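# Stack four magnet blocks into a neat tower

## Task

Take four of the magnet blocks from the pile and build them into one tidy vertical stack, each block resting squarely on the one below, then open the gripper so the finished tower stands without support.

## Robot and tools

Robot: two arms, left_arm and right_arm, each ending in a parallel gripper. The names do not match sides of any image. All poses share one scene frame in metres: origin on the table surface midway between the arms, +x pointing out across the table, +z up, and left_arm mounted on the +y side. In each gripper's own frame the fingers extend along +z and close along y. The reported end_effector_position is the spot between the finger pads, roughly 1 cm short of the fingertips. Motions tend to finish a centimetre or so off target, usually low, and printed positions are less accurate at long reach.

execute_actions: "actions" is a list holding zero or one item. An empty list sends nothing and just reports the state. An action item has "rows" (1 to 15 rows) and optional "steps" (1 to 15, default 15; each step is 1/30 s); row k is used on step k and the final row repeats if steps outnumber rows. A wait item has only "steps" (up to 300), counted from the previous result, so your reply time uses some of them. Optional "pictures" (boolean) turns camera images on or off. A refused call moves nothing.

Row layout (also used by move): one flat list of 16 numbers covering both arms, always all 16 even if one arm is idle: left_arm x, y, z, qw, qx, qy, qz, opening, then right_arm the same eight. x, y, z is an absolute gripper position in the scene frame, metres; qw, qx, qy, qz is an absolute orientation quaternion, w first. Opening runs from -1 (closed) to +1 (fully open, 0.094 m). A target more than 0.6 m from the arm's last reported position along any gripper axis is refused. Every control step the command is clipped to lie within 70 mm and 16 degrees of the measured pose; the controller favours position over orientation when it cannot satisfy both. After an action ends, each arm travels at most 70 mm further toward its last clipped pose, so long moves need several calls. To hold an orientation, repeat the same quaternion you chose rather than copying the drifted reported one. For an idle arm, resend the whole pose from the last result before it stopped, plus its wanted opening.

move: "target" is one 16-number row as above (absolute poses). "speed" is the top path speed in m/s, 0.002 to 0.5, default 0.25; rotation is capped at twice that value in rad/s. Each gripper follows a straight line to its pose, the two paths finishing together, lasting 0.5 to 10 s (cut off at 10 s if longer). Rotation goes the short way. Paths ignore obstacles and the other arm. The opening is applied at the start. Grippers can lag, wander, and overshoot the speed, especially with the arm almost straight. Faster motion and targets set deeper past a contact mean harder impacts and pressing. The result adds a "move:" line: the ending (done, off_target, moving, held, fault; if only one arm is named, the other finished fine), active limits (paced = target clipped; held = some steps blocked, after which the arm may jump fast), and each gripper's distance to its pose.

wait: "seconds" from 0 to 10; sends nothing new. Fingers already moving keep moving.

zoom_image: "camera" is one of cam_head_left, cam_head_right, cam_left_wrist, cam_right_wrist; "region" is [x0, y0, x1, y1] in image pixels from the top-left corner, at most 504 by 504. All four images are 504x504 and arrive in that camera order; calibration (K, distortion, T_world_to_cam) is given per camera and may be off by a few degrees and millimetres.

finished_scene: "scene" is the current scene's number; ends and grades it irreversibly, so only call it once the tower stands and the gripper is open.

Reading results: the state line gives left_arm | right_arm poses. grip_measured is the finger opening on the command scale (the last Joint positions value is it in metres), each gripper off by up to about 1 mm. To grasp, command roughly 0.03 below grip_measured; smaller margins grip more gently. Pads push about 50 to 62 N each, briefly more on first contact. "pose unreachable" means the clearance check altered or blocked that arm's command; HELD marks steps not sent. "Hand target" shows where each gripper is currently being driven. FAULT lines report stops. Joint ranges (rad): waist -2.618 to 3.054, shoulder 0.000 to 3.142, elbow 0.000 to 3.142, wrist pitch -1.571 to 1.571, wrist yaw -1.571 to 1.571, wrist roll -2.094 to 2.094; the elbow never locks fully straight.

Heat: holding loads warms motors. MOTOR HOT appears at 75 °C; at 90 °C that arm halts for 10 s; at 100 °C it goes limp and drops what it holds. Release loads rather than holding them idle.

Avoid: letting the arms collide or press each other, pushing any block off the table, dropping or slamming blocks, and hard shoves. Occasional outside tugs on held parts or pushes on loose blocks can happen, so check the stack with the cameras before finishing. Smooth, quick motion with little effort is preferred.

Each tool is called after "Request:" as name([rows], argument=value, ...), one row to a line, values as JSON.

## Session

Request:
execute_actions(actions=[])

Scene clock: 0.00 s of 5800.00 s.
left_arm: end_effector_position=(+0.4278, +0.3859, +0.1483) grip_measured=+1.000 end_effector_quat_wxyz=(-0.590, +0.726, -0.179, +0.304) | right_arm: end_effector_position=(+0.3829, +0.0141, +0.2211) grip_measured=+1.000 end_effector_quat_wxyz=(+0.471, +0.286, +0.805, +0.219)
Joint positions: left_arm=[-0.157  1.73   0.631  0.825 -1.117 -2.052  0.094] | right_arm=[ 1.095  1.462  1.08  -0.26   0.694  1.223  0.094]
Joint velocities: left_arm=[-0.002  0.007 -0.002  0.081  0.022  0.007  0.   ] | right_arm=[-0.002  0.002  0.002 -0.037  0.007  0.007  0.   ]
Motor temperatures (°C, as the motors report them): left_arm=[21 22 23 24 23 22] | right_arm=[21 24 24 22 23 21]
Hand target (left_arm): +0.428, +0.386, +0.149; -0.592, +0.726, -0.181, +0.300
Hand target (right_arm): +0.382, +0.012, +0.220; +0.471, +0.284, +0.808, +0.212

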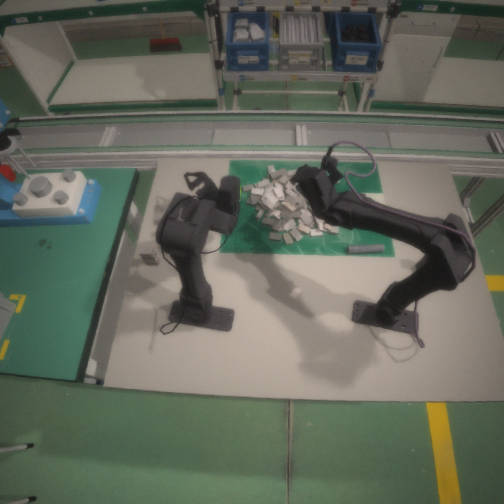

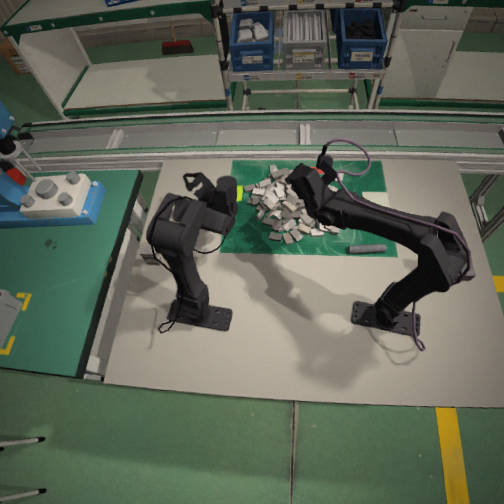

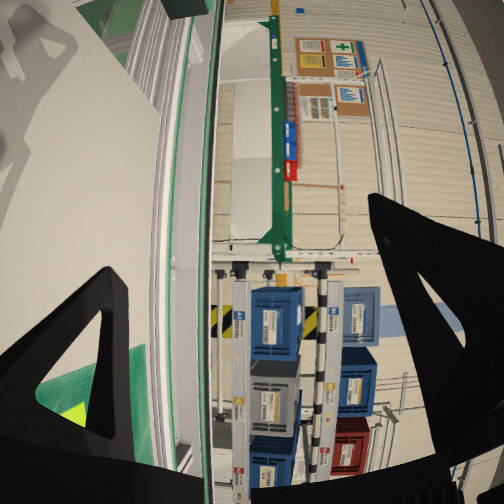

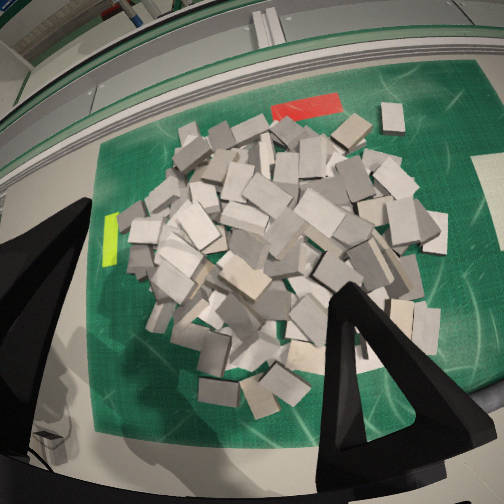

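Request:
move(target=[0.25,0.42,0.22,0,1,0,0,1, 0.36,-0.02,0.28,0,0,1,0,1])

Scene clock: 11.63 s of 5800.00 s.
left_arm: end_effector_position=(+0.2527, +0.4181, +0.2182) grip_measured=+1.000 end_effector_quat_wxyz=(+0.075, +0.959, -0.225, +0.155) | right_arm: end_effector_position=(+0.3647, -0.0154, +0.2766) grip_measured=+1.000 end_effector_quat_wxyz=(+0.145, +0.001, +0.985, +0.099)
Joint positions: left_arm=[ 0.724  1.38   1.454 -1.544  0.331 -2.094  0.094] | right_arm=[ 0.787  1.854  2.192 -1.557 -0.002  0.595  0.094]
Joint velocities: left_arm=[ 0.007 -0.012 -0.007 -0.037  0.007 -0.007  0.   ] | right_arm=[ 0.002  0.002 -0.017  0.095  0.022  0.022  0.   ]
Motor temperatures (°C, as the motors report them): left_arm=[21 23 24 25 23 22] | right_arm=[22 27 26 23 23 21]
Hand target (left_arm): +0.251, +0.418, +0.222; +0.083, +0.960, -0.217, +0.156
Hand target (right_arm): +0.360, -0.020, +0.281; +0.142, +0.001, +0.985, +0.100
Off the commanded pose (left_arm): 0.004 m, 33 deg; orientation clipped at the last step of the last action.
Off the commanded pose (right_arm): 0.007 m, 20 deg; orientation clipped at the last step of the last action.
joint sent to its limit (left arm) — the command would take joint 4 (wrist pitch) past its lower limit and joint 6 (wrist roll) past its lower limit, so those joints were sent only as far as their limits.
joint sent to its limit (right arm) — the command would take joint 4 (wrist pitch) past its lower limit, so that joint was sent only as far as its limit.
After step 90, 1.67 s passed at rest.
move: off_target (left_arm, right_arm); limits=paced
camera_calibration (this result's frames):
cam_left_wrist: T_world_to_cam=[[0.693055, 0.718566, 0.0577729, -0.495233], [0.283112, -0.34501, 0.894883, -0.116482], [0.662965, -0.603847, -0.442545, 0.285044], [0, 0, 0, 1]] pos_world=[0.187228, 0.487793, 0.258994]
cam_right_wrist: T_world_to_cam=[[0.435818, -0.899672, -0.0255696, -0.174634], [-0.80704, -0.403206, 0.431407, 0.184159], [-0.398434, -0.167379, -0.901795, 0.493546], [0, 0, 0, 1]] pos_world=[0.421378, -0.000250173, 0.361165]

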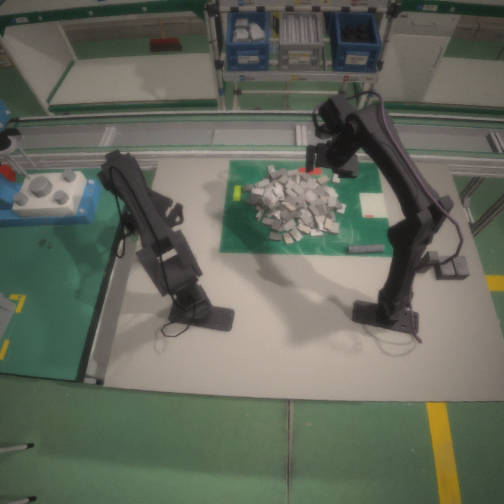

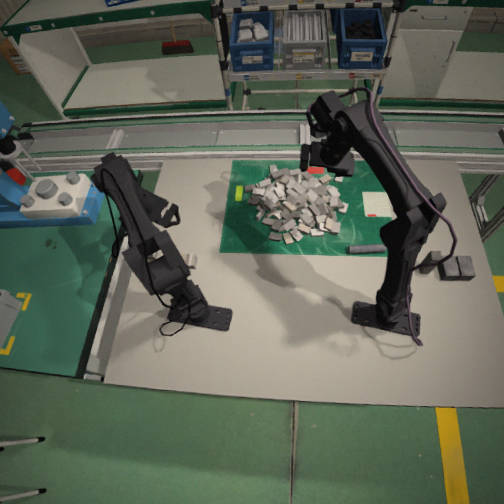

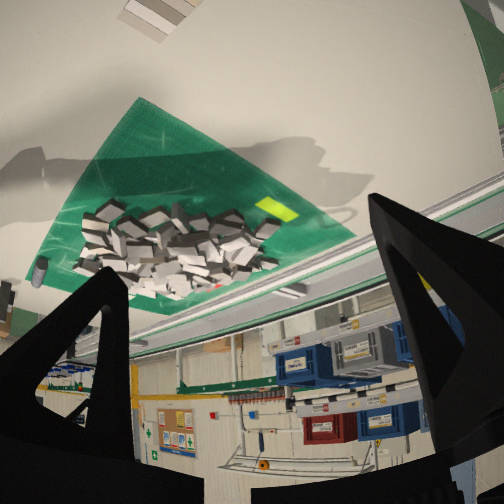

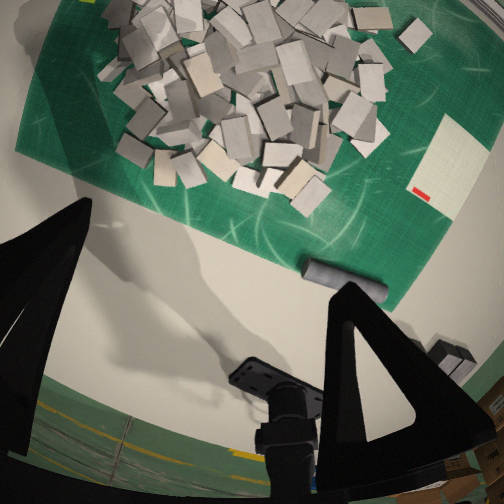

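Request:
zoom_image(camera="cam_head_left", region=[215,155,395,265])

Request:
zoom_image(camera="cam_right_wrist", region=[90,0,490,240])

Region (215, 155, 395, 265) of cam_head_left's 504x504 image, scaled by 2.800, with more detail than that image has.

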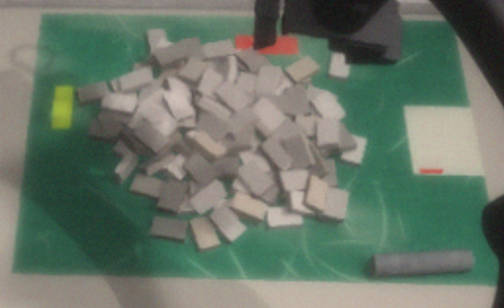

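Region (90, 0, 490, 240) of cam_right_wrist's 504x504 image, scaled by 1.260, with more detail than that image has; it fills the top 302 rows of this view, and the rest is white.

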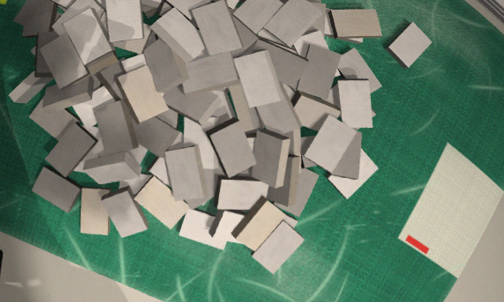

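Request:
move(target=[0.2527,0.4181,0.2182,0.075,0.959,-0.225,0.155,1, 0.58,-0.12,0.10,0,0.13,0.991,0,0.2])

Scene clock: 24.83 s of 5800.00 s.
left_arm: end_effector_position=(+0.2530, +0.4177, +0.2184) grip_measured=+1.000 end_effector_quat_wxyz=(+0.076, +0.959, -0.225, +0.156) | right_arm: end_effector_position=(+0.5736, -0.1182, +0.0921) grip_measured=+0.202 end_effector_quat_wxyz=(+0.103, +0.136, +0.984, +0.048)
Joint positions: left_arm=[ 0.725  1.38   1.454 -1.544  0.335 -2.094  0.094] | right_arm=[ 0.401  2.681  2.84  -1.502 -0.021  0.482  0.056]
Joint velocities: left_arm=[-0.007 -0.002 -0.007  0.051  0.007 -0.051  0.   ] | right_arm=[ 0.007 -0.002 -0.002  0.007 -0.095  0.022  0.001]
Motor temperatures (°C, as the motors report them): left_arm=[21 23 26 25 23 22] | right_arm=[22 29 27 23 23 21]
Hand target (left_arm): +0.253, +0.418, +0.218; +0.075, +0.959, -0.225, +0.155
Hand target (right_arm): +0.579, -0.117, +0.099; +0.119, +0.131, +0.983, +0.049
Off the commanded pose (left_arm): 0.001 m, 0 deg.
Off the commanded pose (right_arm): 0.010 m, 13 deg.
elbow stopped short (right arm): the move would have taken joint 3 (elbow) straighter than the controller allows; a more bent joint 3 avoids this.
After step 90, 8.40 s passed at rest.
move: off_target (right_arm)
camera_calibration (this result's frames):
cam_left_wrist: T_world_to_cam=[[0.692659, 0.719008, 0.0570189, -0.495094], [0.281313, -0.342104, 0.896565, -0.118013], [0.664143, -0.604973, -0.439227, 0.284179], [0, 0, 0, 1]] pos_world=[0.187395, 0.487525, 0.258856]
cam_right_wrist: T_world_to_cam=[[0.176742, -0.984257, -0.00124307, -0.226552], [-0.830067, -0.149732, 0.537187, 0.424226], [-0.528916, -0.0939114, -0.843462, 0.471332], [0, 0, 0, 1]] pos_world=[0.641472, -0.115201, 0.169381]

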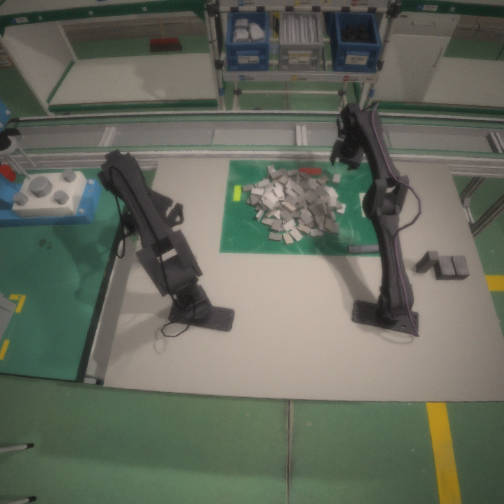

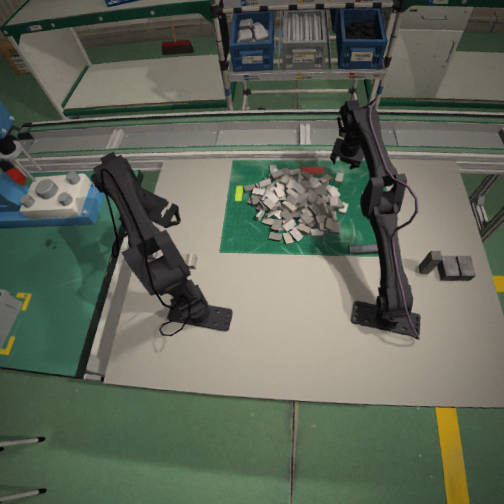

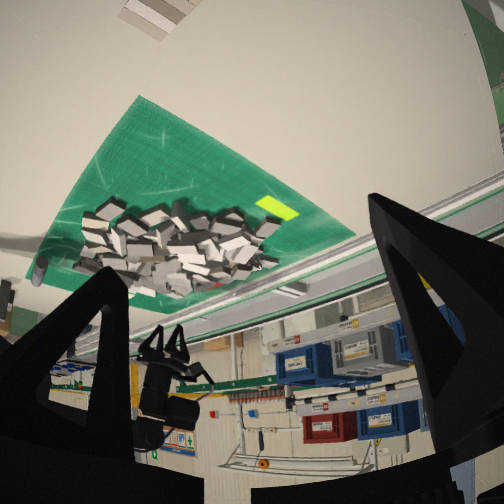

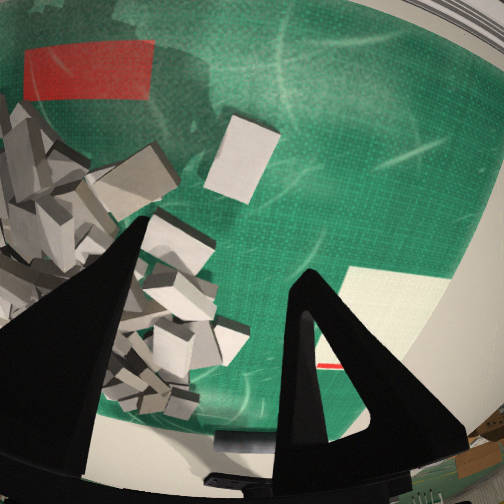

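Request:
move(target=[0.2527,0.4181,0.2182,0.075,0.959,-0.225,0.155,1, 0.596,-0.119,0.045,0.10,0.115,0.987,0.03,0.0], speed=0.1)

Scene clock: 31.37 s of 5800.00 s.
left_arm: end_effector_position=(+0.2530, +0.4177, +0.2184) grip_measured=+1.000 end_effector_quat_wxyz=(+0.076, +0.959, -0.225, +0.156) | right_arm: end_effector_position=(+0.5890, -0.1181, +0.0406) grip_measured=+0.002 end_effector_quat_wxyz=(+0.097, +0.118, +0.988, +0.035)
Joint positions: left_arm=[ 0.725  1.38   1.454 -1.544  0.335 -2.094  0.094] | right_arm=[ 0.401  2.786  2.84  -1.417 -0.004  0.445  0.047]
Joint velocities: left_arm=[-0.007 -0.002  0.002 -0.022  0.007  0.022  0.   ] | right_arm=[-0.007  0.007  0.002 -0.022 -0.007  0.037  0.001]
Motor temperatures (°C, as the motors report them): left_arm=[21 23 26 25 23 22] | right_arm=[22 33 27 23 23 21]
Hand target (left_arm): +0.253, +0.418, +0.218; +0.075, +0.959, -0.225, +0.155
Hand target (right_arm): +0.595, -0.119, +0.045; +0.111, +0.115, +0.987, +0.034
Off the commanded pose (left_arm): 0.001 m, 0 deg.
Off the commanded pose (right_arm): 0.008 m, 1 deg.
elbow stopped short (right arm): the move would have taken joint 3 (elbow) straighter than the controller allows; a more bent joint 3 avoids this.
After step 90, 2.53 s passed at rest.
move: done
camera_calibration (this result's frames):
cam_left_wrist: T_world_to_cam=[[0.692659, 0.719008, 0.0570189, -0.495094], [0.281313, -0.342104, 0.896565, -0.118013], [0.664143, -0.604973, -0.439227, 0.284179], [0, 0, 0, 1]] pos_world=[0.187395, 0.487525, 0.258856]
cam_right_wrist: T_world_to_cam=[[0.208792, -0.977681, 0.0233683, -0.248274], [-0.817186, -0.161291, 0.553346, 0.455177], [-0.537227, -0.134631, -0.832624, 0.435662], [0, 0, 0, 1]] pos_world=[0.657851, -0.110664, 0.116674]

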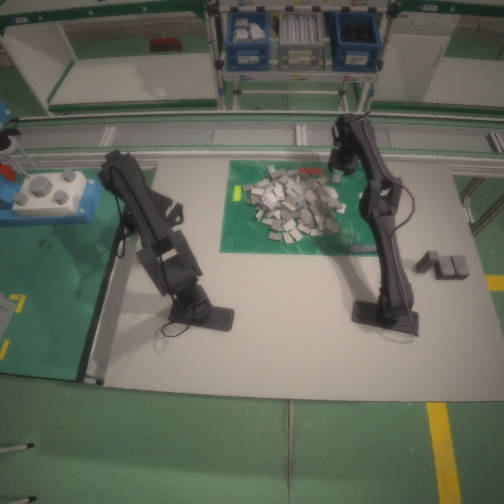

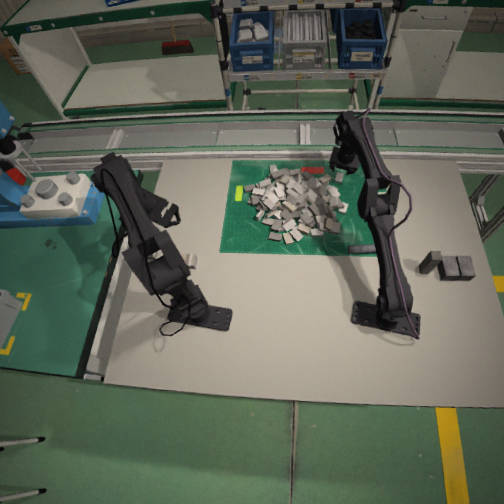

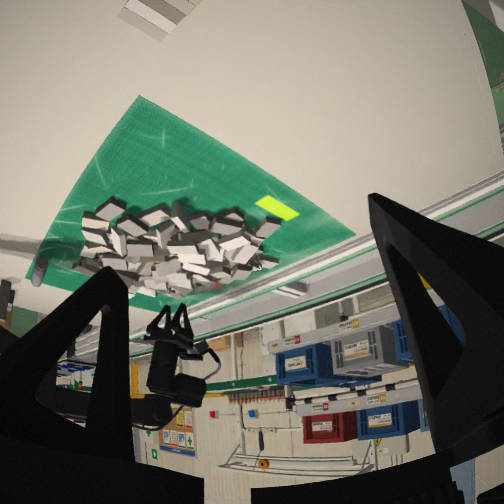

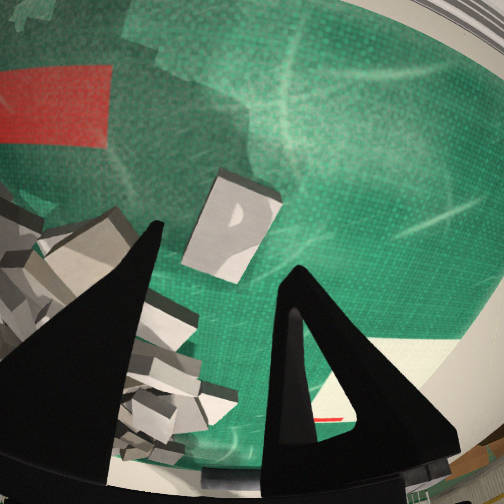

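Request:
move(target=[0.2527,0.4181,0.2182,0.075,0.959,-0.225,0.155,1, 0.598,-0.119,0.02,0.10,0.115,0.987,0.03,0.0], speed=0.04)

Scene clock: 33.97 s of 5800.00 s.
left_arm: end_effector_position=(+0.2530, +0.4177, +0.2184) grip_measured=+1.000 end_effector_quat_wxyz=(+0.076, +0.959, -0.225, +0.156) | right_arm: end_effector_position=(+0.5932, -0.1172, +0.0217) grip_measured=+0.002 end_effector_quat_wxyz=(+0.095, +0.118, +0.988, +0.034)
Joint positions: left_arm=[ 0.725  1.38   1.454 -1.544  0.335 -2.094  0.094] | right_arm=[ 0.401  2.824  2.84  -1.386 -0.004  0.443  0.047]
Joint velocities: left_arm=[-0.012  0.002 -0.017 -0.037  0.11  -0.007  0.   ] | right_arm=[ 0.002 -0.002 -0.002  0.007 -0.037  0.022 -0.   ]
Motor temperatures (°C, as the motors report them): left_arm=[21 23 26 25 23 22] | right_arm=[22 34 28 23 23 21]
Hand target (left_arm): +0.253, +0.418, +0.218; +0.075, +0.959, -0.225, +0.155
Hand target (right_arm): +0.598, -0.119, +0.020; +0.102, +0.115, +0.988, +0.031
Off the commanded pose (left_arm): 0.001 m, 0 deg.
Off the commanded pose (right_arm): 0.005 m, 1 deg.
move: done
camera_calibration (this result's frames):
cam_left_wrist: T_world_to_cam=[[0.692659, 0.719008, 0.0570189, -0.495094], [0.281313, -0.342104, 0.896565, -0.118013], [0.664143, -0.604973, -0.439227, 0.284179], [0, 0, 0, 1]] pos_world=[0.187395, 0.487525, 0.258856]
cam_right_wrist: T_world_to_cam=[[0.210689, -0.977256, 0.0240948, -0.24901], [-0.813458, -0.1616, 0.558723, 0.466859], [-0.542122, -0.137317, -0.829004, 0.424815], [0, 0, 0, 1]] pos_world=[0.662535, -0.109568, 0.0973287]

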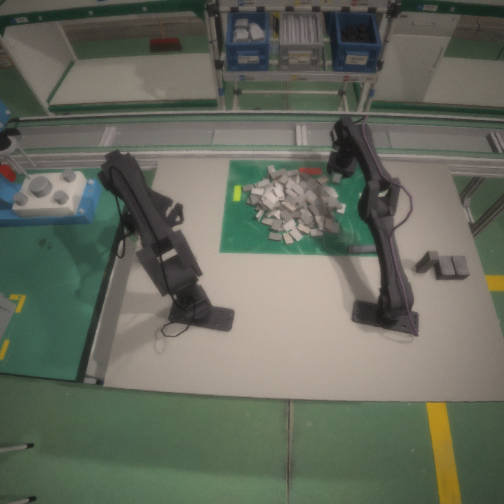

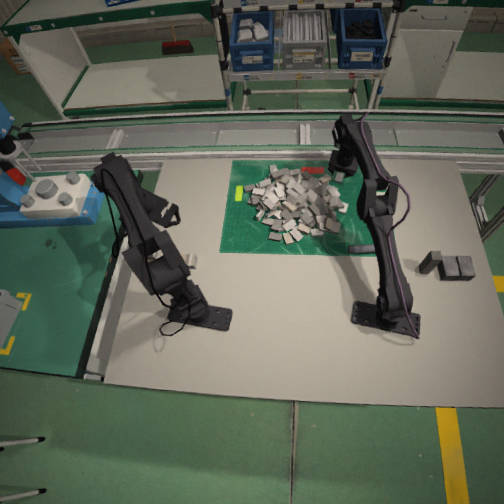

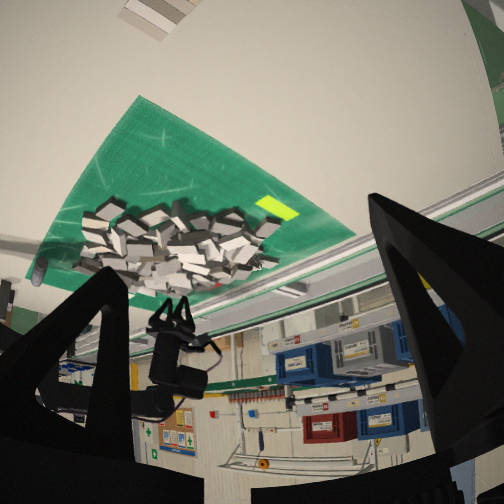

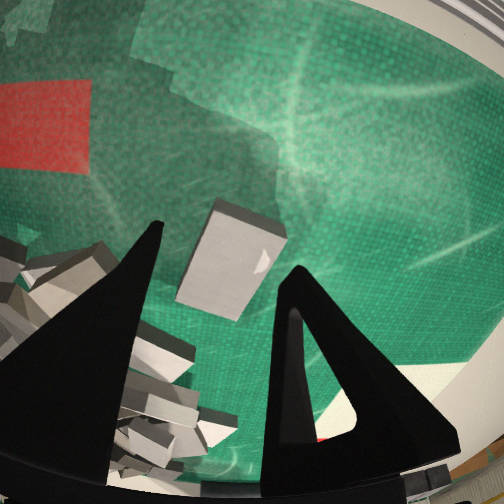

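Request:
move(target=[0.2527,0.4181,0.2182,0.075,0.959,-0.225,0.155,1, 0.596,-0.120,0.019,0.10,0.115,0.987,0.03,-0.55], speed=0.03)

Scene clock: 36.20 s of 5800.00 s.
left_arm: end_effector_position=(+0.2530, +0.4177, +0.2184) grip_measured=+1.000 end_effector_quat_wxyz=(+0.076, +0.959, -0.225, +0.156) | right_arm: end_effector_position=(+0.5946, -0.1172, +0.0219) grip_measured=-0.548 end_effector_quat_wxyz=(+0.097, +0.117, +0.988, +0.034)
Joint positions: left_arm=[ 0.725  1.38   1.454 -1.544  0.335 -2.094  0.094] | right_arm=[ 0.401  2.824  2.84  -1.381 -0.003  0.443  0.021]
Joint velocities: left_arm=[-0.002 -0.002  0.002 -0.037  0.022 -0.007  0.   ] | right_arm=[-0.017 -0.017 -0.012 -0.007  0.007 -0.037  0.   ]
Motor temperatures (°C, as the motors report them): left_arm=[21 23 26 25 23 22] | right_arm=[22 35 28 23 23 21]
Hand target (left_arm): +0.253, +0.418, +0.218; +0.075, +0.959, -0.225, +0.155
Hand target (right_arm): +0.596, -0.120, +0.019; +0.099, +0.115, +0.988, +0.030
Off the commanded pose (left_arm): 0.001 m, 0 deg.
Off the commanded pose (right_arm): 0.004 m, 1 deg.
move: done
camera_calibration (this result's frames):
cam_left_wrist: T_world_to_cam=[[0.692659, 0.719008, 0.0570189, -0.495094], [0.281313, -0.342104, 0.896565, -0.118013], [0.664143, -0.604973, -0.439227, 0.284179], [0, 0, 0, 1]] pos_world=[0.187395, 0.487525, 0.258856]
cam_right_wrist: T_world_to_cam=[[0.211057, -0.977144, 0.0254035, -0.249463], [-0.81643, -0.161934, 0.554273, 0.469616], [-0.537491, -0.137723, -0.831947, 0.423022], [0, 0, 0, 1]] pos_world=[0.66343, -0.109454, 0.0979739]

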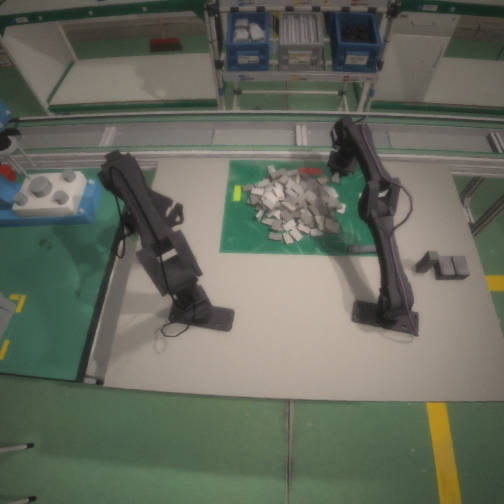

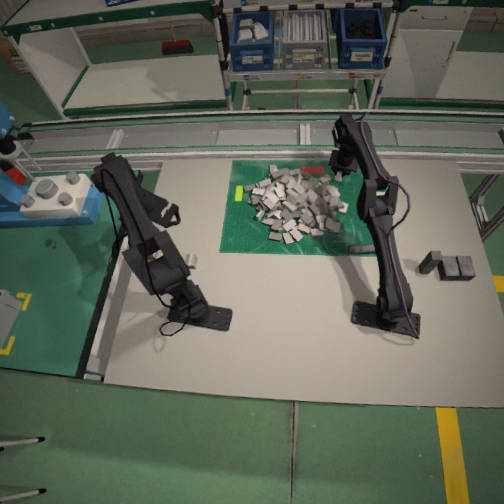

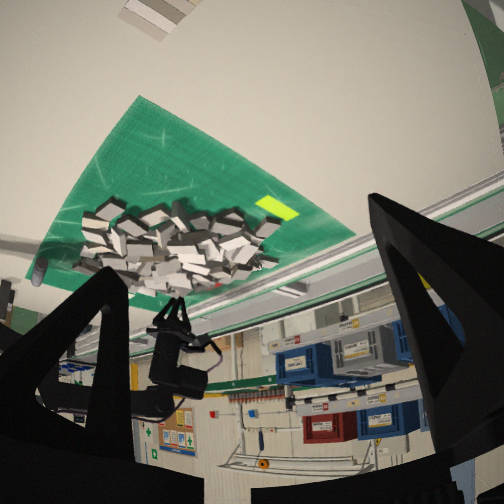

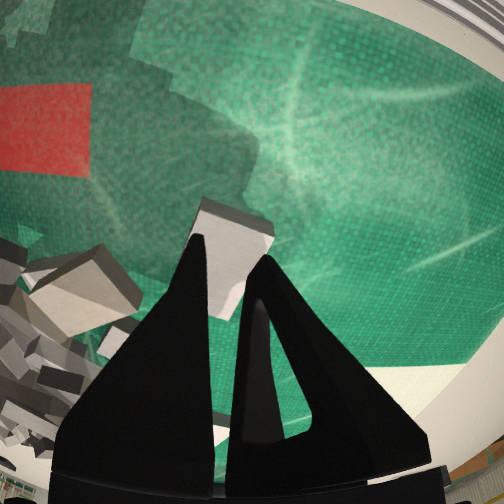

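Request:
execute_actions([
  {"rows":[[0.2527,0.4181,0.2182,0.075,0.959,-0.225,0.155,1, 0.596,-0.120,0.019,0.10,0.115,0.987,0.03,-0.62]],"steps":15},
])

Scene clock: 37.93 s of 5800.00 s.
left_arm: end_effector_position=(+0.2530, +0.4177, +0.2184) grip_measured=+1.000 end_effector_quat_wxyz=(+0.076, +0.959, -0.225, +0.156) | right_arm: end_effector_position=(+0.5948, -0.1171, +0.0220) grip_measured=-0.618 end_effector_quat_wxyz=(+0.098, +0.117, +0.988, +0.034)
Joint positions: left_arm=[ 0.725  1.38   1.454 -1.544  0.335 -2.094  0.094] | right_arm=[ 0.401  2.824  2.84  -1.38  -0.003  0.442  0.018]
Joint velocities: left_arm=[ 0.007  0.007  0.012 -0.051  0.051 -0.007  0.   ] | right_arm=[-0.012  0.022  0.012  0.007 -0.037  0.022  0.   ]
Motor temperatures (°C, as the motors report them): left_arm=[21 23 26 25 23 22] | right_arm=[22 35 27 23 23 21]
Hand target (left_arm): +0.253, +0.418, +0.218; +0.075, +0.959, -0.225, +0.155
Hand target (right_arm): +0.596, -0.120, +0.019; +0.099, +0.115, +0.988, +0.030
Off the commanded pose (left_arm): 0.001 m, 0 deg.
Off the commanded pose (right_arm): 0.004 m, 1 deg.
Steps of this call (steps 1 to 37: nothing new was sent; steps 38 to 52: all 15 steps of this action). Readings (end_effector_position):
38: left_arm (+0.2530, +0.4177, +0.2184) | right_arm (+0.5948, -0.1171, +0.0220)
39: left_arm (+0.2530, +0.4177, +0.2184) | right_arm (+0.5948, -0.1171, +0.0220)
41: left_arm (+0.2530, +0.4177, +0.2184) | right_arm (+0.5948, -0.1171, +0.0220)
45: left_arm (+0.2530, +0.4177, +0.2184) | right_arm (+0.5948, -0.1171, +0.0220)
52: the state above
camera_calibration (this result's frames):
cam_left_wrist: T_world_to_cam=[[0.692659, 0.719008, 0.0570189, -0.495094], [0.281313, -0.342104, 0.896565, -0.118013], [0.664143, -0.604973, -0.439227, 0.284179], [0, 0, 0, 1]] pos_world=[0.187395, 0.487525, 0.258856]
cam_right_wrist: T_world_to_cam=[[0.211393, -0.977069, 0.0254896, -0.249659], [-0.817, -0.162326, 0.553319, 0.470129], [-0.536493, -0.137793, -0.832579, 0.422637], [0, 0, 0, 1]] pos_world=[0.663613, -0.109384, 0.0981116]

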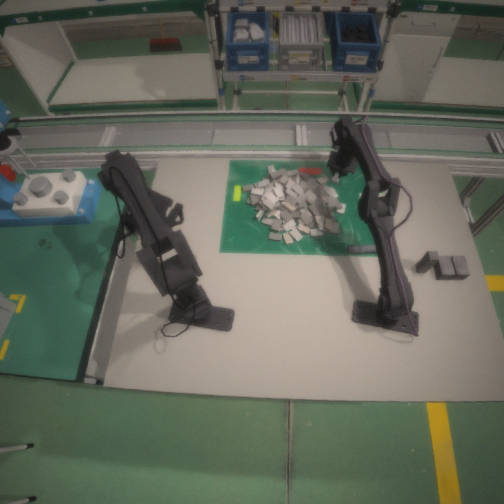

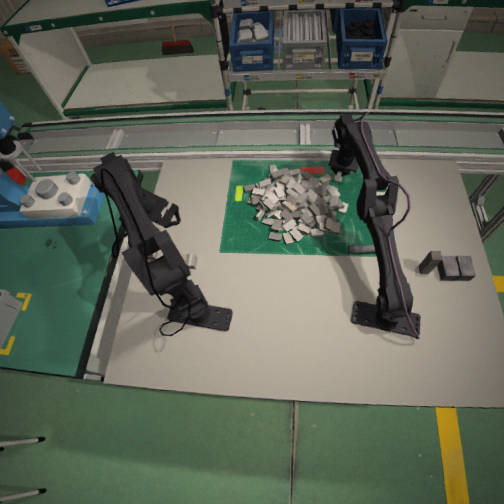

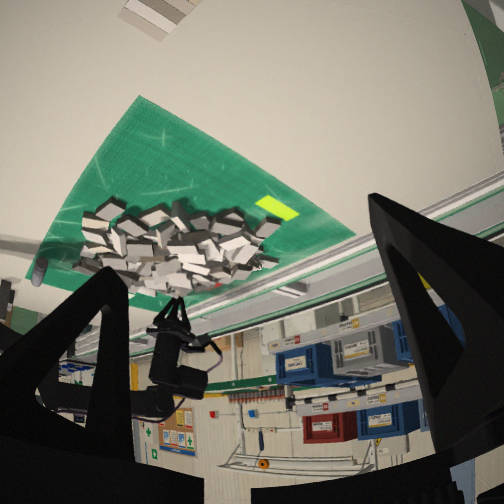

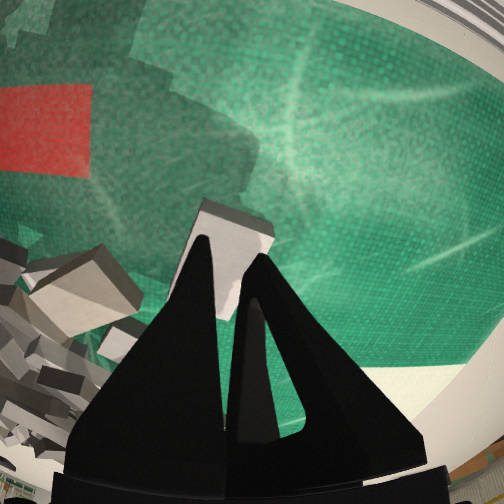

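Request:
execute_actions([
  {"rows":[[0.2527,0.4181,0.2182,0.075,0.959,-0.225,0.155,1, 0.594,-0.115,0.024,0.10,0.115,0.988,-0.012,-0.1]],"steps":15},
], pictures=false)

Request:
move(target=[0.2527,0.4181,0.2182,0.075,0.959,-0.225,0.155,1, 0.594,-0.115,0.008,0.10,0.115,0.988,-0.012,-0.1], speed=0.02)

Scene clock: 40.83 s of 5800.00 s.
left_arm: end_effector_position=(+0.2530, +0.4177, +0.2184) grip_measured=+1.000 end_effector_quat_wxyz=(+0.076, +0.959, -0.225, +0.156) | right_arm: end_effector_position=(+0.5938, -0.1122, +0.0225) grip_measured=-0.102 end_effector_quat_wxyz=(+0.111, +0.109, +0.988, -0.001)
Joint positions: left_arm=[ 0.725  1.38   1.454 -1.544  0.335 -2.094  0.094] | right_arm=[ 0.435  2.824  2.84  -1.38   0.078  0.453  0.042]
Joint velocities: left_arm=[-0.002 -0.017 -0.012  0.007  0.022  0.022  0.   ] | right_arm=[ 0.002 -0.017 -0.012 -0.037  0.066  0.007 -0.001]
Motor temperatures (°C, as the motors report them): left_arm=[21 23 26 25 23 22] | right_arm=[22 37 27 23 23 21]
Hand target (left_arm): +0.253, +0.418, +0.218; +0.075, +0.959, -0.225, +0.155
Hand target (right_arm): +0.594, -0.115, +0.024; +0.112, +0.114, +0.987, -0.008
Off the commanded pose (left_arm): 0.001 m, 0 deg.
Off the commanded pose (right_arm): 0.003 m, 2 deg.
elbow stopped short (right arm): the move would have taken joint 3 (elbow) straighter than the controller allows; a more bent joint 3 avoids this.
Steps of this call (steps 1 to 72: nothing new was sent; steps 73 to 87: all 15 steps of this action). Readings (end_effector_position):
73: left_arm (+0.2530, +0.4177, +0.2184) | right_arm (+0.5950, -0.1180, +0.0220)
74: left_arm (+0.2530, +0.4177, +0.2184) | right_arm (+0.5953, -0.1192, +0.0220)
76: left_arm (+0.2530, +0.4177, +0.2184) | right_arm (+0.5950, -0.1181, +0.0222)
80: left_arm (+0.2530, +0.4177, +0.2184) | right_arm (+0.5938, -0.1123, +0.0224)
87: the state above

Scene clock: 42.17 s of 5800.00 s.
left_arm: end_effector_position=(+0.2530, +0.4177, +0.2184) grip_measured=+1.000 end_effector_quat_wxyz=(+0.076, +0.959, -0.225, +0.156) | right_arm: end_effector_position=(+0.5917, -0.1133, +0.0105) grip_measured=-0.102 end_effector_quat_wxyz=(+0.101, +0.110, +0.989, -0.007)
Joint positions: left_arm=[ 0.725  1.38   1.454 -1.544  0.335 -2.094  0.094] | right_arm=[ 0.435  2.846  2.84  -1.38   0.081  0.455  0.042]
Joint velocities: left_arm=[-0.012 -0.002 -0.007 -0.007 -0.022 -0.037  0.   ] | right_arm=[ 0.002 -0.007  0.007 -0.022  0.007  0.051  0.   ]
Motor temperatures (°C, as the motors report them): left_arm=[21 23 26 25 23 22] | right_arm=[22 37 27 23 23 21]
Hand target (left_arm): +0.253, +0.418, +0.218; +0.075, +0.959, -0.225, +0.155
Hand target (right_arm): +0.594, -0.115, +0.008; +0.103, +0.115, +0.988, -0.011
Off the commanded pose (left_arm): 0.001 m, 0 deg.
Off the commanded pose (right_arm): 0.004 m, 1 deg.
move: done
camera_calibration (this result's frames):
cam_left_wrist: T_world_to_cam=[[0.692659, 0.719008, 0.0570189, -0.495094], [0.281313, -0.342104, 0.896565, -0.118013], [0.664143, -0.604973, -0.439227, 0.284179], [0, 0, 0, 1]] pos_world=[0.187395, 0.487525, 0.258856]
cam_right_wrist: T_world_to_cam=[[0.216698, -0.970551, 0.105226, -0.248187], [-0.814358, -0.120268, 0.567765, 0.477611], [-0.53839, -0.208725, -0.816438, 0.404869], [0, 0, 0, 1]] pos_world=[0.660705, -0.0989306, 0.0854948]

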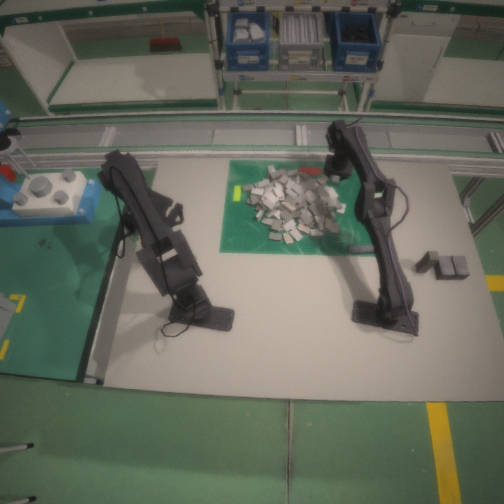

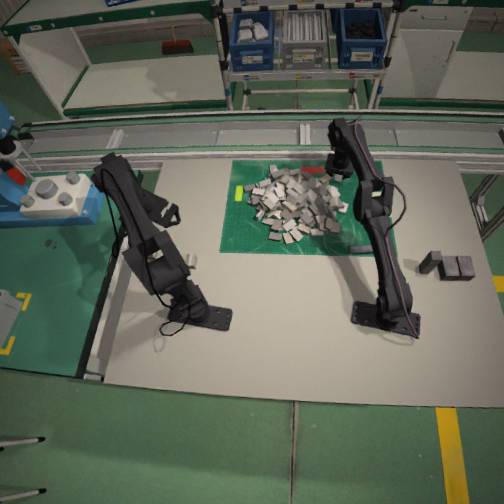

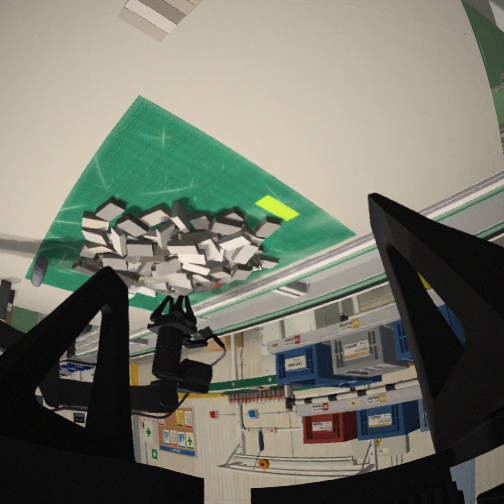

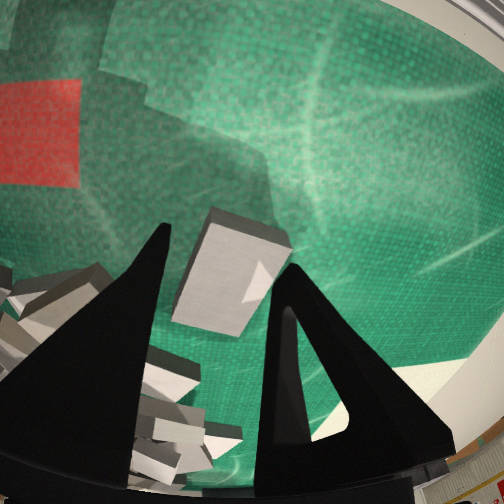

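Request:
execute_actions([
  {"rows":[[0.2527,0.4181,0.2182,0.075,0.959,-0.225,0.155,1, 0.592,-0.116,0.010,0.10,0.115,0.988,-0.012,-0.52]],"steps":15},
])

Scene clock: 43.47 s of 5800.00 s.
left_arm: end_effector_position=(+0.2530, +0.4177, +0.2184) grip_measured=+1.000 end_effector_quat_wxyz=(+0.076, +0.959, -0.225, +0.156) | right_arm: end_effector_position=(+0.5918, -0.1135, +0.0105) grip_measured=-0.462 end_effector_quat_wxyz=(+0.101, +0.111, +0.989, -0.007)
Joint positions: left_arm=[ 0.725  1.38   1.454 -1.544  0.335 -2.094  0.094] | right_arm=[ 0.435  2.846  2.84  -1.38   0.083  0.456  0.025]
Joint velocities: left_arm=[-0.012 -0.007 -0.007 -0.051  0.007 -0.066  0.   ] | right_arm=[-0.012 -0.007 -0.007 -0.007  0.007 -0.037  0.   ]
Motor temperatures (°C, as the motors report them): left_arm=[21 23 26 25 23 22] | right_arm=[22 37 28 23 23 21]
Hand target (left_arm): +0.253, +0.418, +0.218; +0.075, +0.959, -0.225, +0.155
Hand target (right_arm): +0.592, -0.116, +0.010; +0.101, +0.115, +0.988, -0.011
Off the commanded pose (left_arm): 0.001 m, 0 deg.
Off the commanded pose (right_arm): 0.003 m, 1 deg.
Steps of this call (steps 1 to 24: nothing new was sent; steps 25 to 39: all 15 steps of this action). Readings (end_effector_position):
25: left_arm (+0.2530, +0.4177, +0.2184) | right_arm (+0.5917, -0.1133, +0.0105)
26: left_arm (+0.2530, +0.4177, +0.2184) | right_arm (+0.5918, -0.1135, +0.0105)
28: left_arm (+0.2530, +0.4177, +0.2184) | right_arm (+0.5918, -0.1135, +0.0105)
32: left_arm (+0.2530, +0.4177, +0.2184) | right_arm (+0.5918, -0.1135, +0.0105)
39: the state above
camera_calibration (this result's frames):
cam_left_wrist: T_world_to_cam=[[0.692659, 0.719008, 0.0570189, -0.495094], [0.281313, -0.342104, 0.896565, -0.118013], [0.664143, -0.604973, -0.439227, 0.284179], [0, 0, 0, 1]] pos_world=[0.187395, 0.487525, 0.258856]
cam_right_wrist: T_world_to_cam=[[0.216023, -0.970546, 0.106647, -0.248074], [-0.814647, -0.118951, 0.567628, 0.477938], [-0.538224, -0.2095, -0.816348, 0.404677], [0, 0, 0, 1]] pos_world=[0.660747, -0.0991364, 0.0855225]

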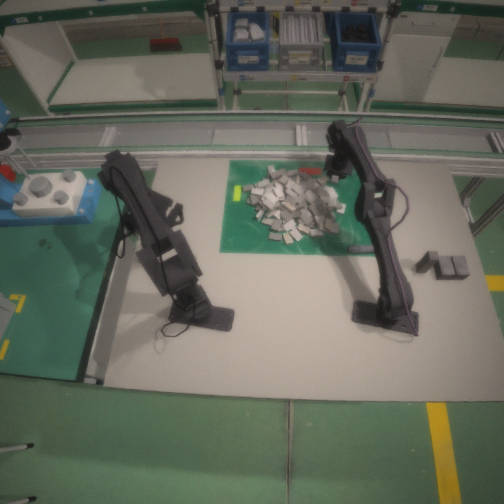

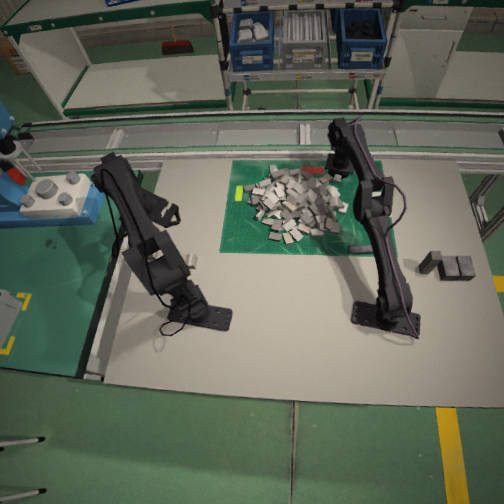

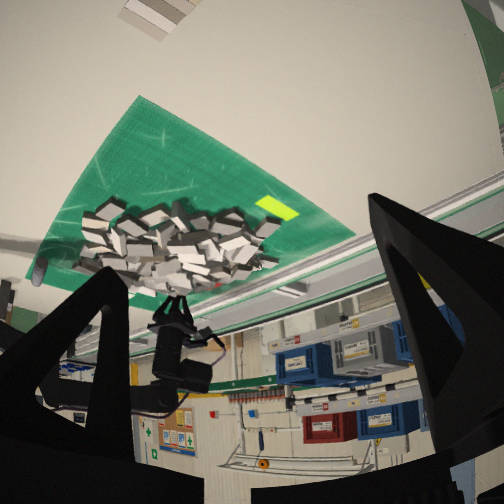

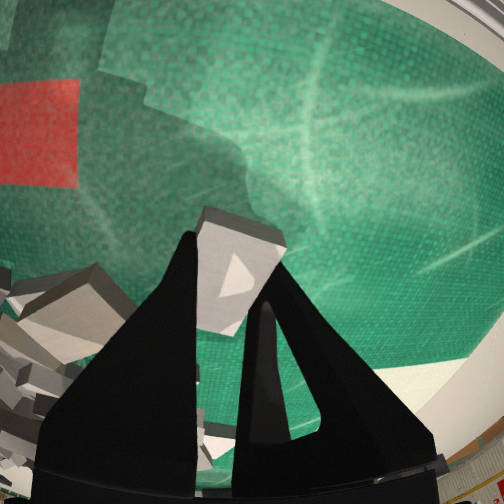

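Request:
move(target=[0.2527,0.4181,0.2182,0.075,0.959,-0.225,0.155,1, 0.575,-0.125,0.06,0.10,0.115,0.988,-0.012,-0.495], speed=0.1)

Request:
move(target=[0.2527,0.4181,0.2182,0.075,0.959,-0.225,0.155,1, 0.37,-0.19,0.05,0.10,0,0.995,0,-0.495], speed=0.2)

Scene clock: 47.53 s of 5800.00 s.
left_arm: end_effector_position=(+0.2530, +0.4177, +0.2184) grip_measured=+1.000 end_effector_quat_wxyz=(+0.076, +0.959, -0.225, +0.156) | right_arm: end_effector_position=(+0.5812, -0.1187, +0.0610) grip_measured=-0.462 end_effector_quat_wxyz=(+0.110, +0.113, +0.987, -0.004)
Joint positions: left_arm=[ 0.725  1.38   1.454 -1.544  0.335 -2.094  0.094] | right_arm=[ 0.431  2.745  2.84  -1.461  0.083  0.456  0.025]
Joint velocities: left_arm=[-0.002 -0.007  0.002 -0.037 -0.066  0.037  0.   ] | right_arm=[-0.022  0.002  0.007 -0.007  0.051  0.022  0.001]
Motor temperatures (°C, as the motors report them): left_arm=[21 23 26 25 23 22] | right_arm=[22 39 27 23 23 21]
Hand target (left_arm): +0.253, +0.418, +0.218; +0.075, +0.959, -0.225, +0.155
Hand target (right_arm): +0.576, -0.125, +0.060; +0.099, +0.115, +0.988, -0.012
Off the commanded pose (left_arm): 0.001 m, 0 deg.
Off the commanded pose (right_arm): 0.009 m, 1 deg.
After step 90, 0.03 s passed at rest.
move: done
camera_calibration (this result's frames):
cam_left_wrist: T_world_to_cam=[[0.692659, 0.719008, 0.0570189, -0.495094], [0.281313, -0.342104, 0.896565, -0.118013], [0.664143, -0.604973, -0.439227, 0.284179], [0, 0, 0, 1]] pos_world=[0.187395, 0.487525, 0.258856]
cam_right_wrist: T_world_to_cam=[[0.209565, -0.972009, 0.106211, -0.25261], [-0.825769, -0.117765, 0.551577, 0.447595], [-0.52363, -0.203297, -0.827334, 0.43201], [0, 0, 0, 1]] pos_world=[0.648761, -0.105002, 0.137363]

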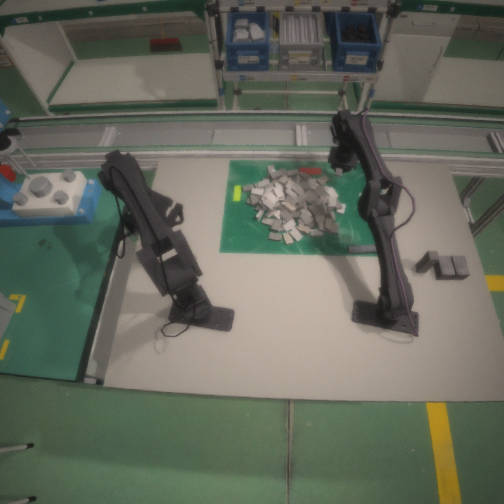

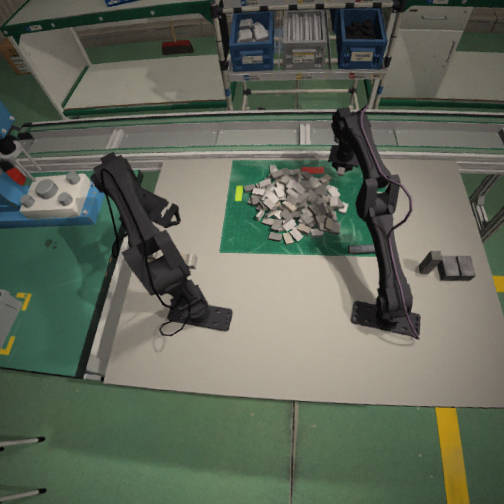

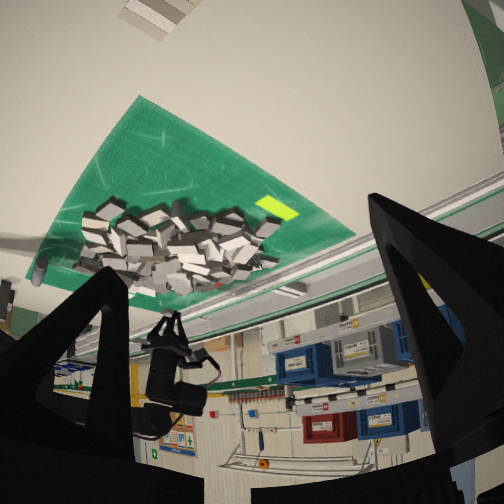

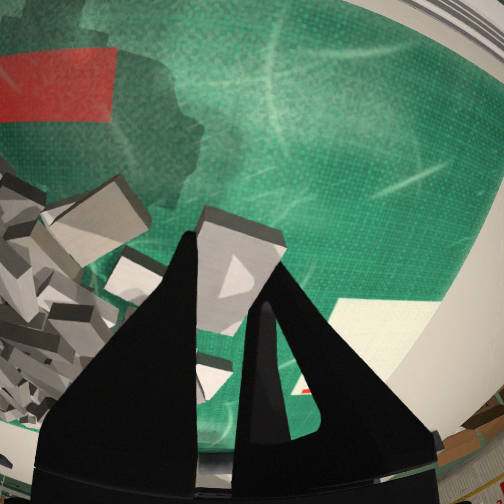

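Scene clock: 49.30 s of 5800.00 s.
left_arm: end_effector_position=(+0.2530, +0.4177, +0.2184) grip_measured=+1.000 end_effector_quat_wxyz=(+0.076, +0.959, -0.225, +0.156) | right_arm: end_effector_position=(+0.3703, -0.1921, +0.0506) grip_measured=-0.462 end_effector_quat_wxyz=(+0.093, +0.001, +0.996, -0.004)
Joint positions: left_arm=[ 0.725  1.38   1.454 -1.544  0.335 -2.094  0.094] | right_arm=[ 0.338  1.683  1.094 -0.799  0.034  0.142  0.025]
Joint velocities: left_arm=[-0.002 -0.002 -0.012  0.037  0.022 -0.037  0.   ] | right_arm=[-0.002 -0.022 -0.007 -0.007  0.022 -0.037  0.   ]
Motor temperatures (°C, as the motors report them): left_arm=[21 23 26 25 23 22] | right_arm=[22 38 27 23 23 21]
Hand target (left_arm): +0.253, +0.418, +0.218; +0.075, +0.959, -0.225, +0.155
Hand target (right_arm): +0.370, -0.193, +0.052; +0.100, +0.000, +0.995, +0.001
Off the commanded pose (left_arm): 0.001 m, 0 deg.
Off the commanded pose (right_arm): 0.002 m, 1 deg.
move: done
camera_calibration (this result's frames):
cam_left_wrist: T_world_to_cam=[[0.692659, 0.719008, 0.0570189, -0.495094], [0.281313, -0.342104, 0.896565, -0.118013], [0.664143, -0.604973, -0.439227, 0.284179], [0, 0, 0, 1]] pos_world=[0.187395, 0.487525, 0.258856]
cam_right_wrist: T_world_to_cam=[[0.42345, -0.898743, 0.113799, -0.344157], [-0.759981, -0.284051, 0.584589, 0.212626], [-0.493071, -0.334029, -0.803309, 0.26045], [0, 0, 0, 1]] pos_world=[0.435746, -0.161914, 0.124088]

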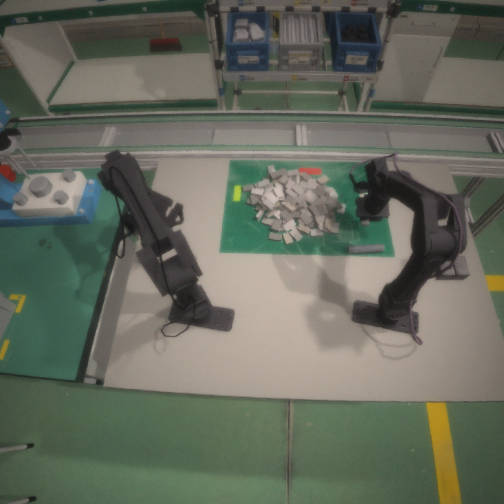

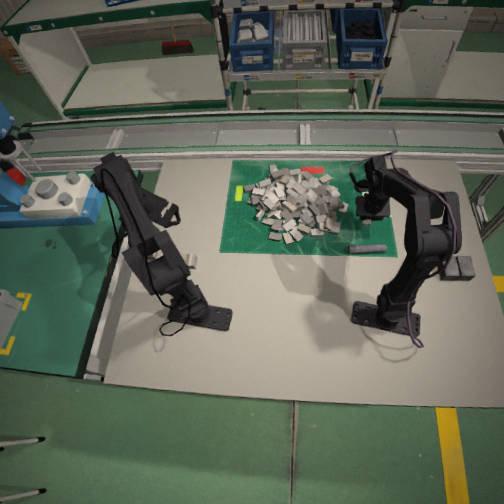

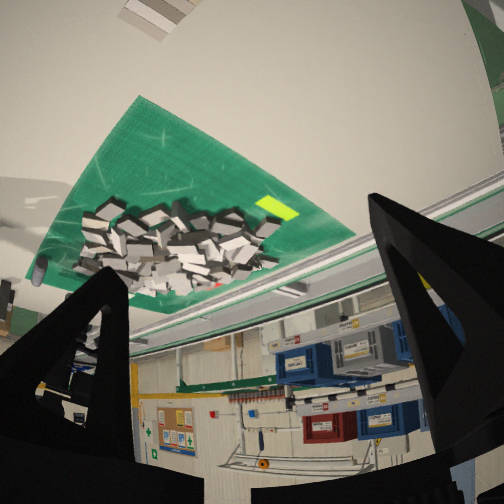

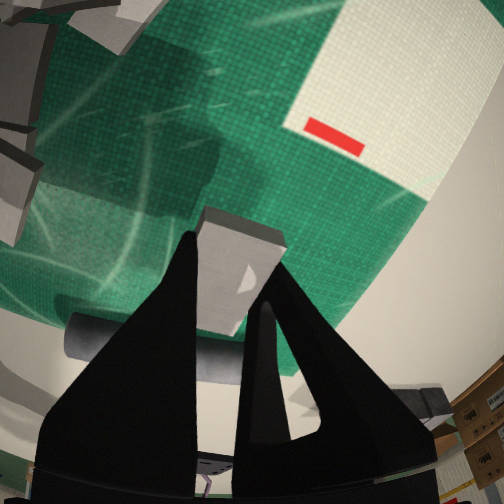

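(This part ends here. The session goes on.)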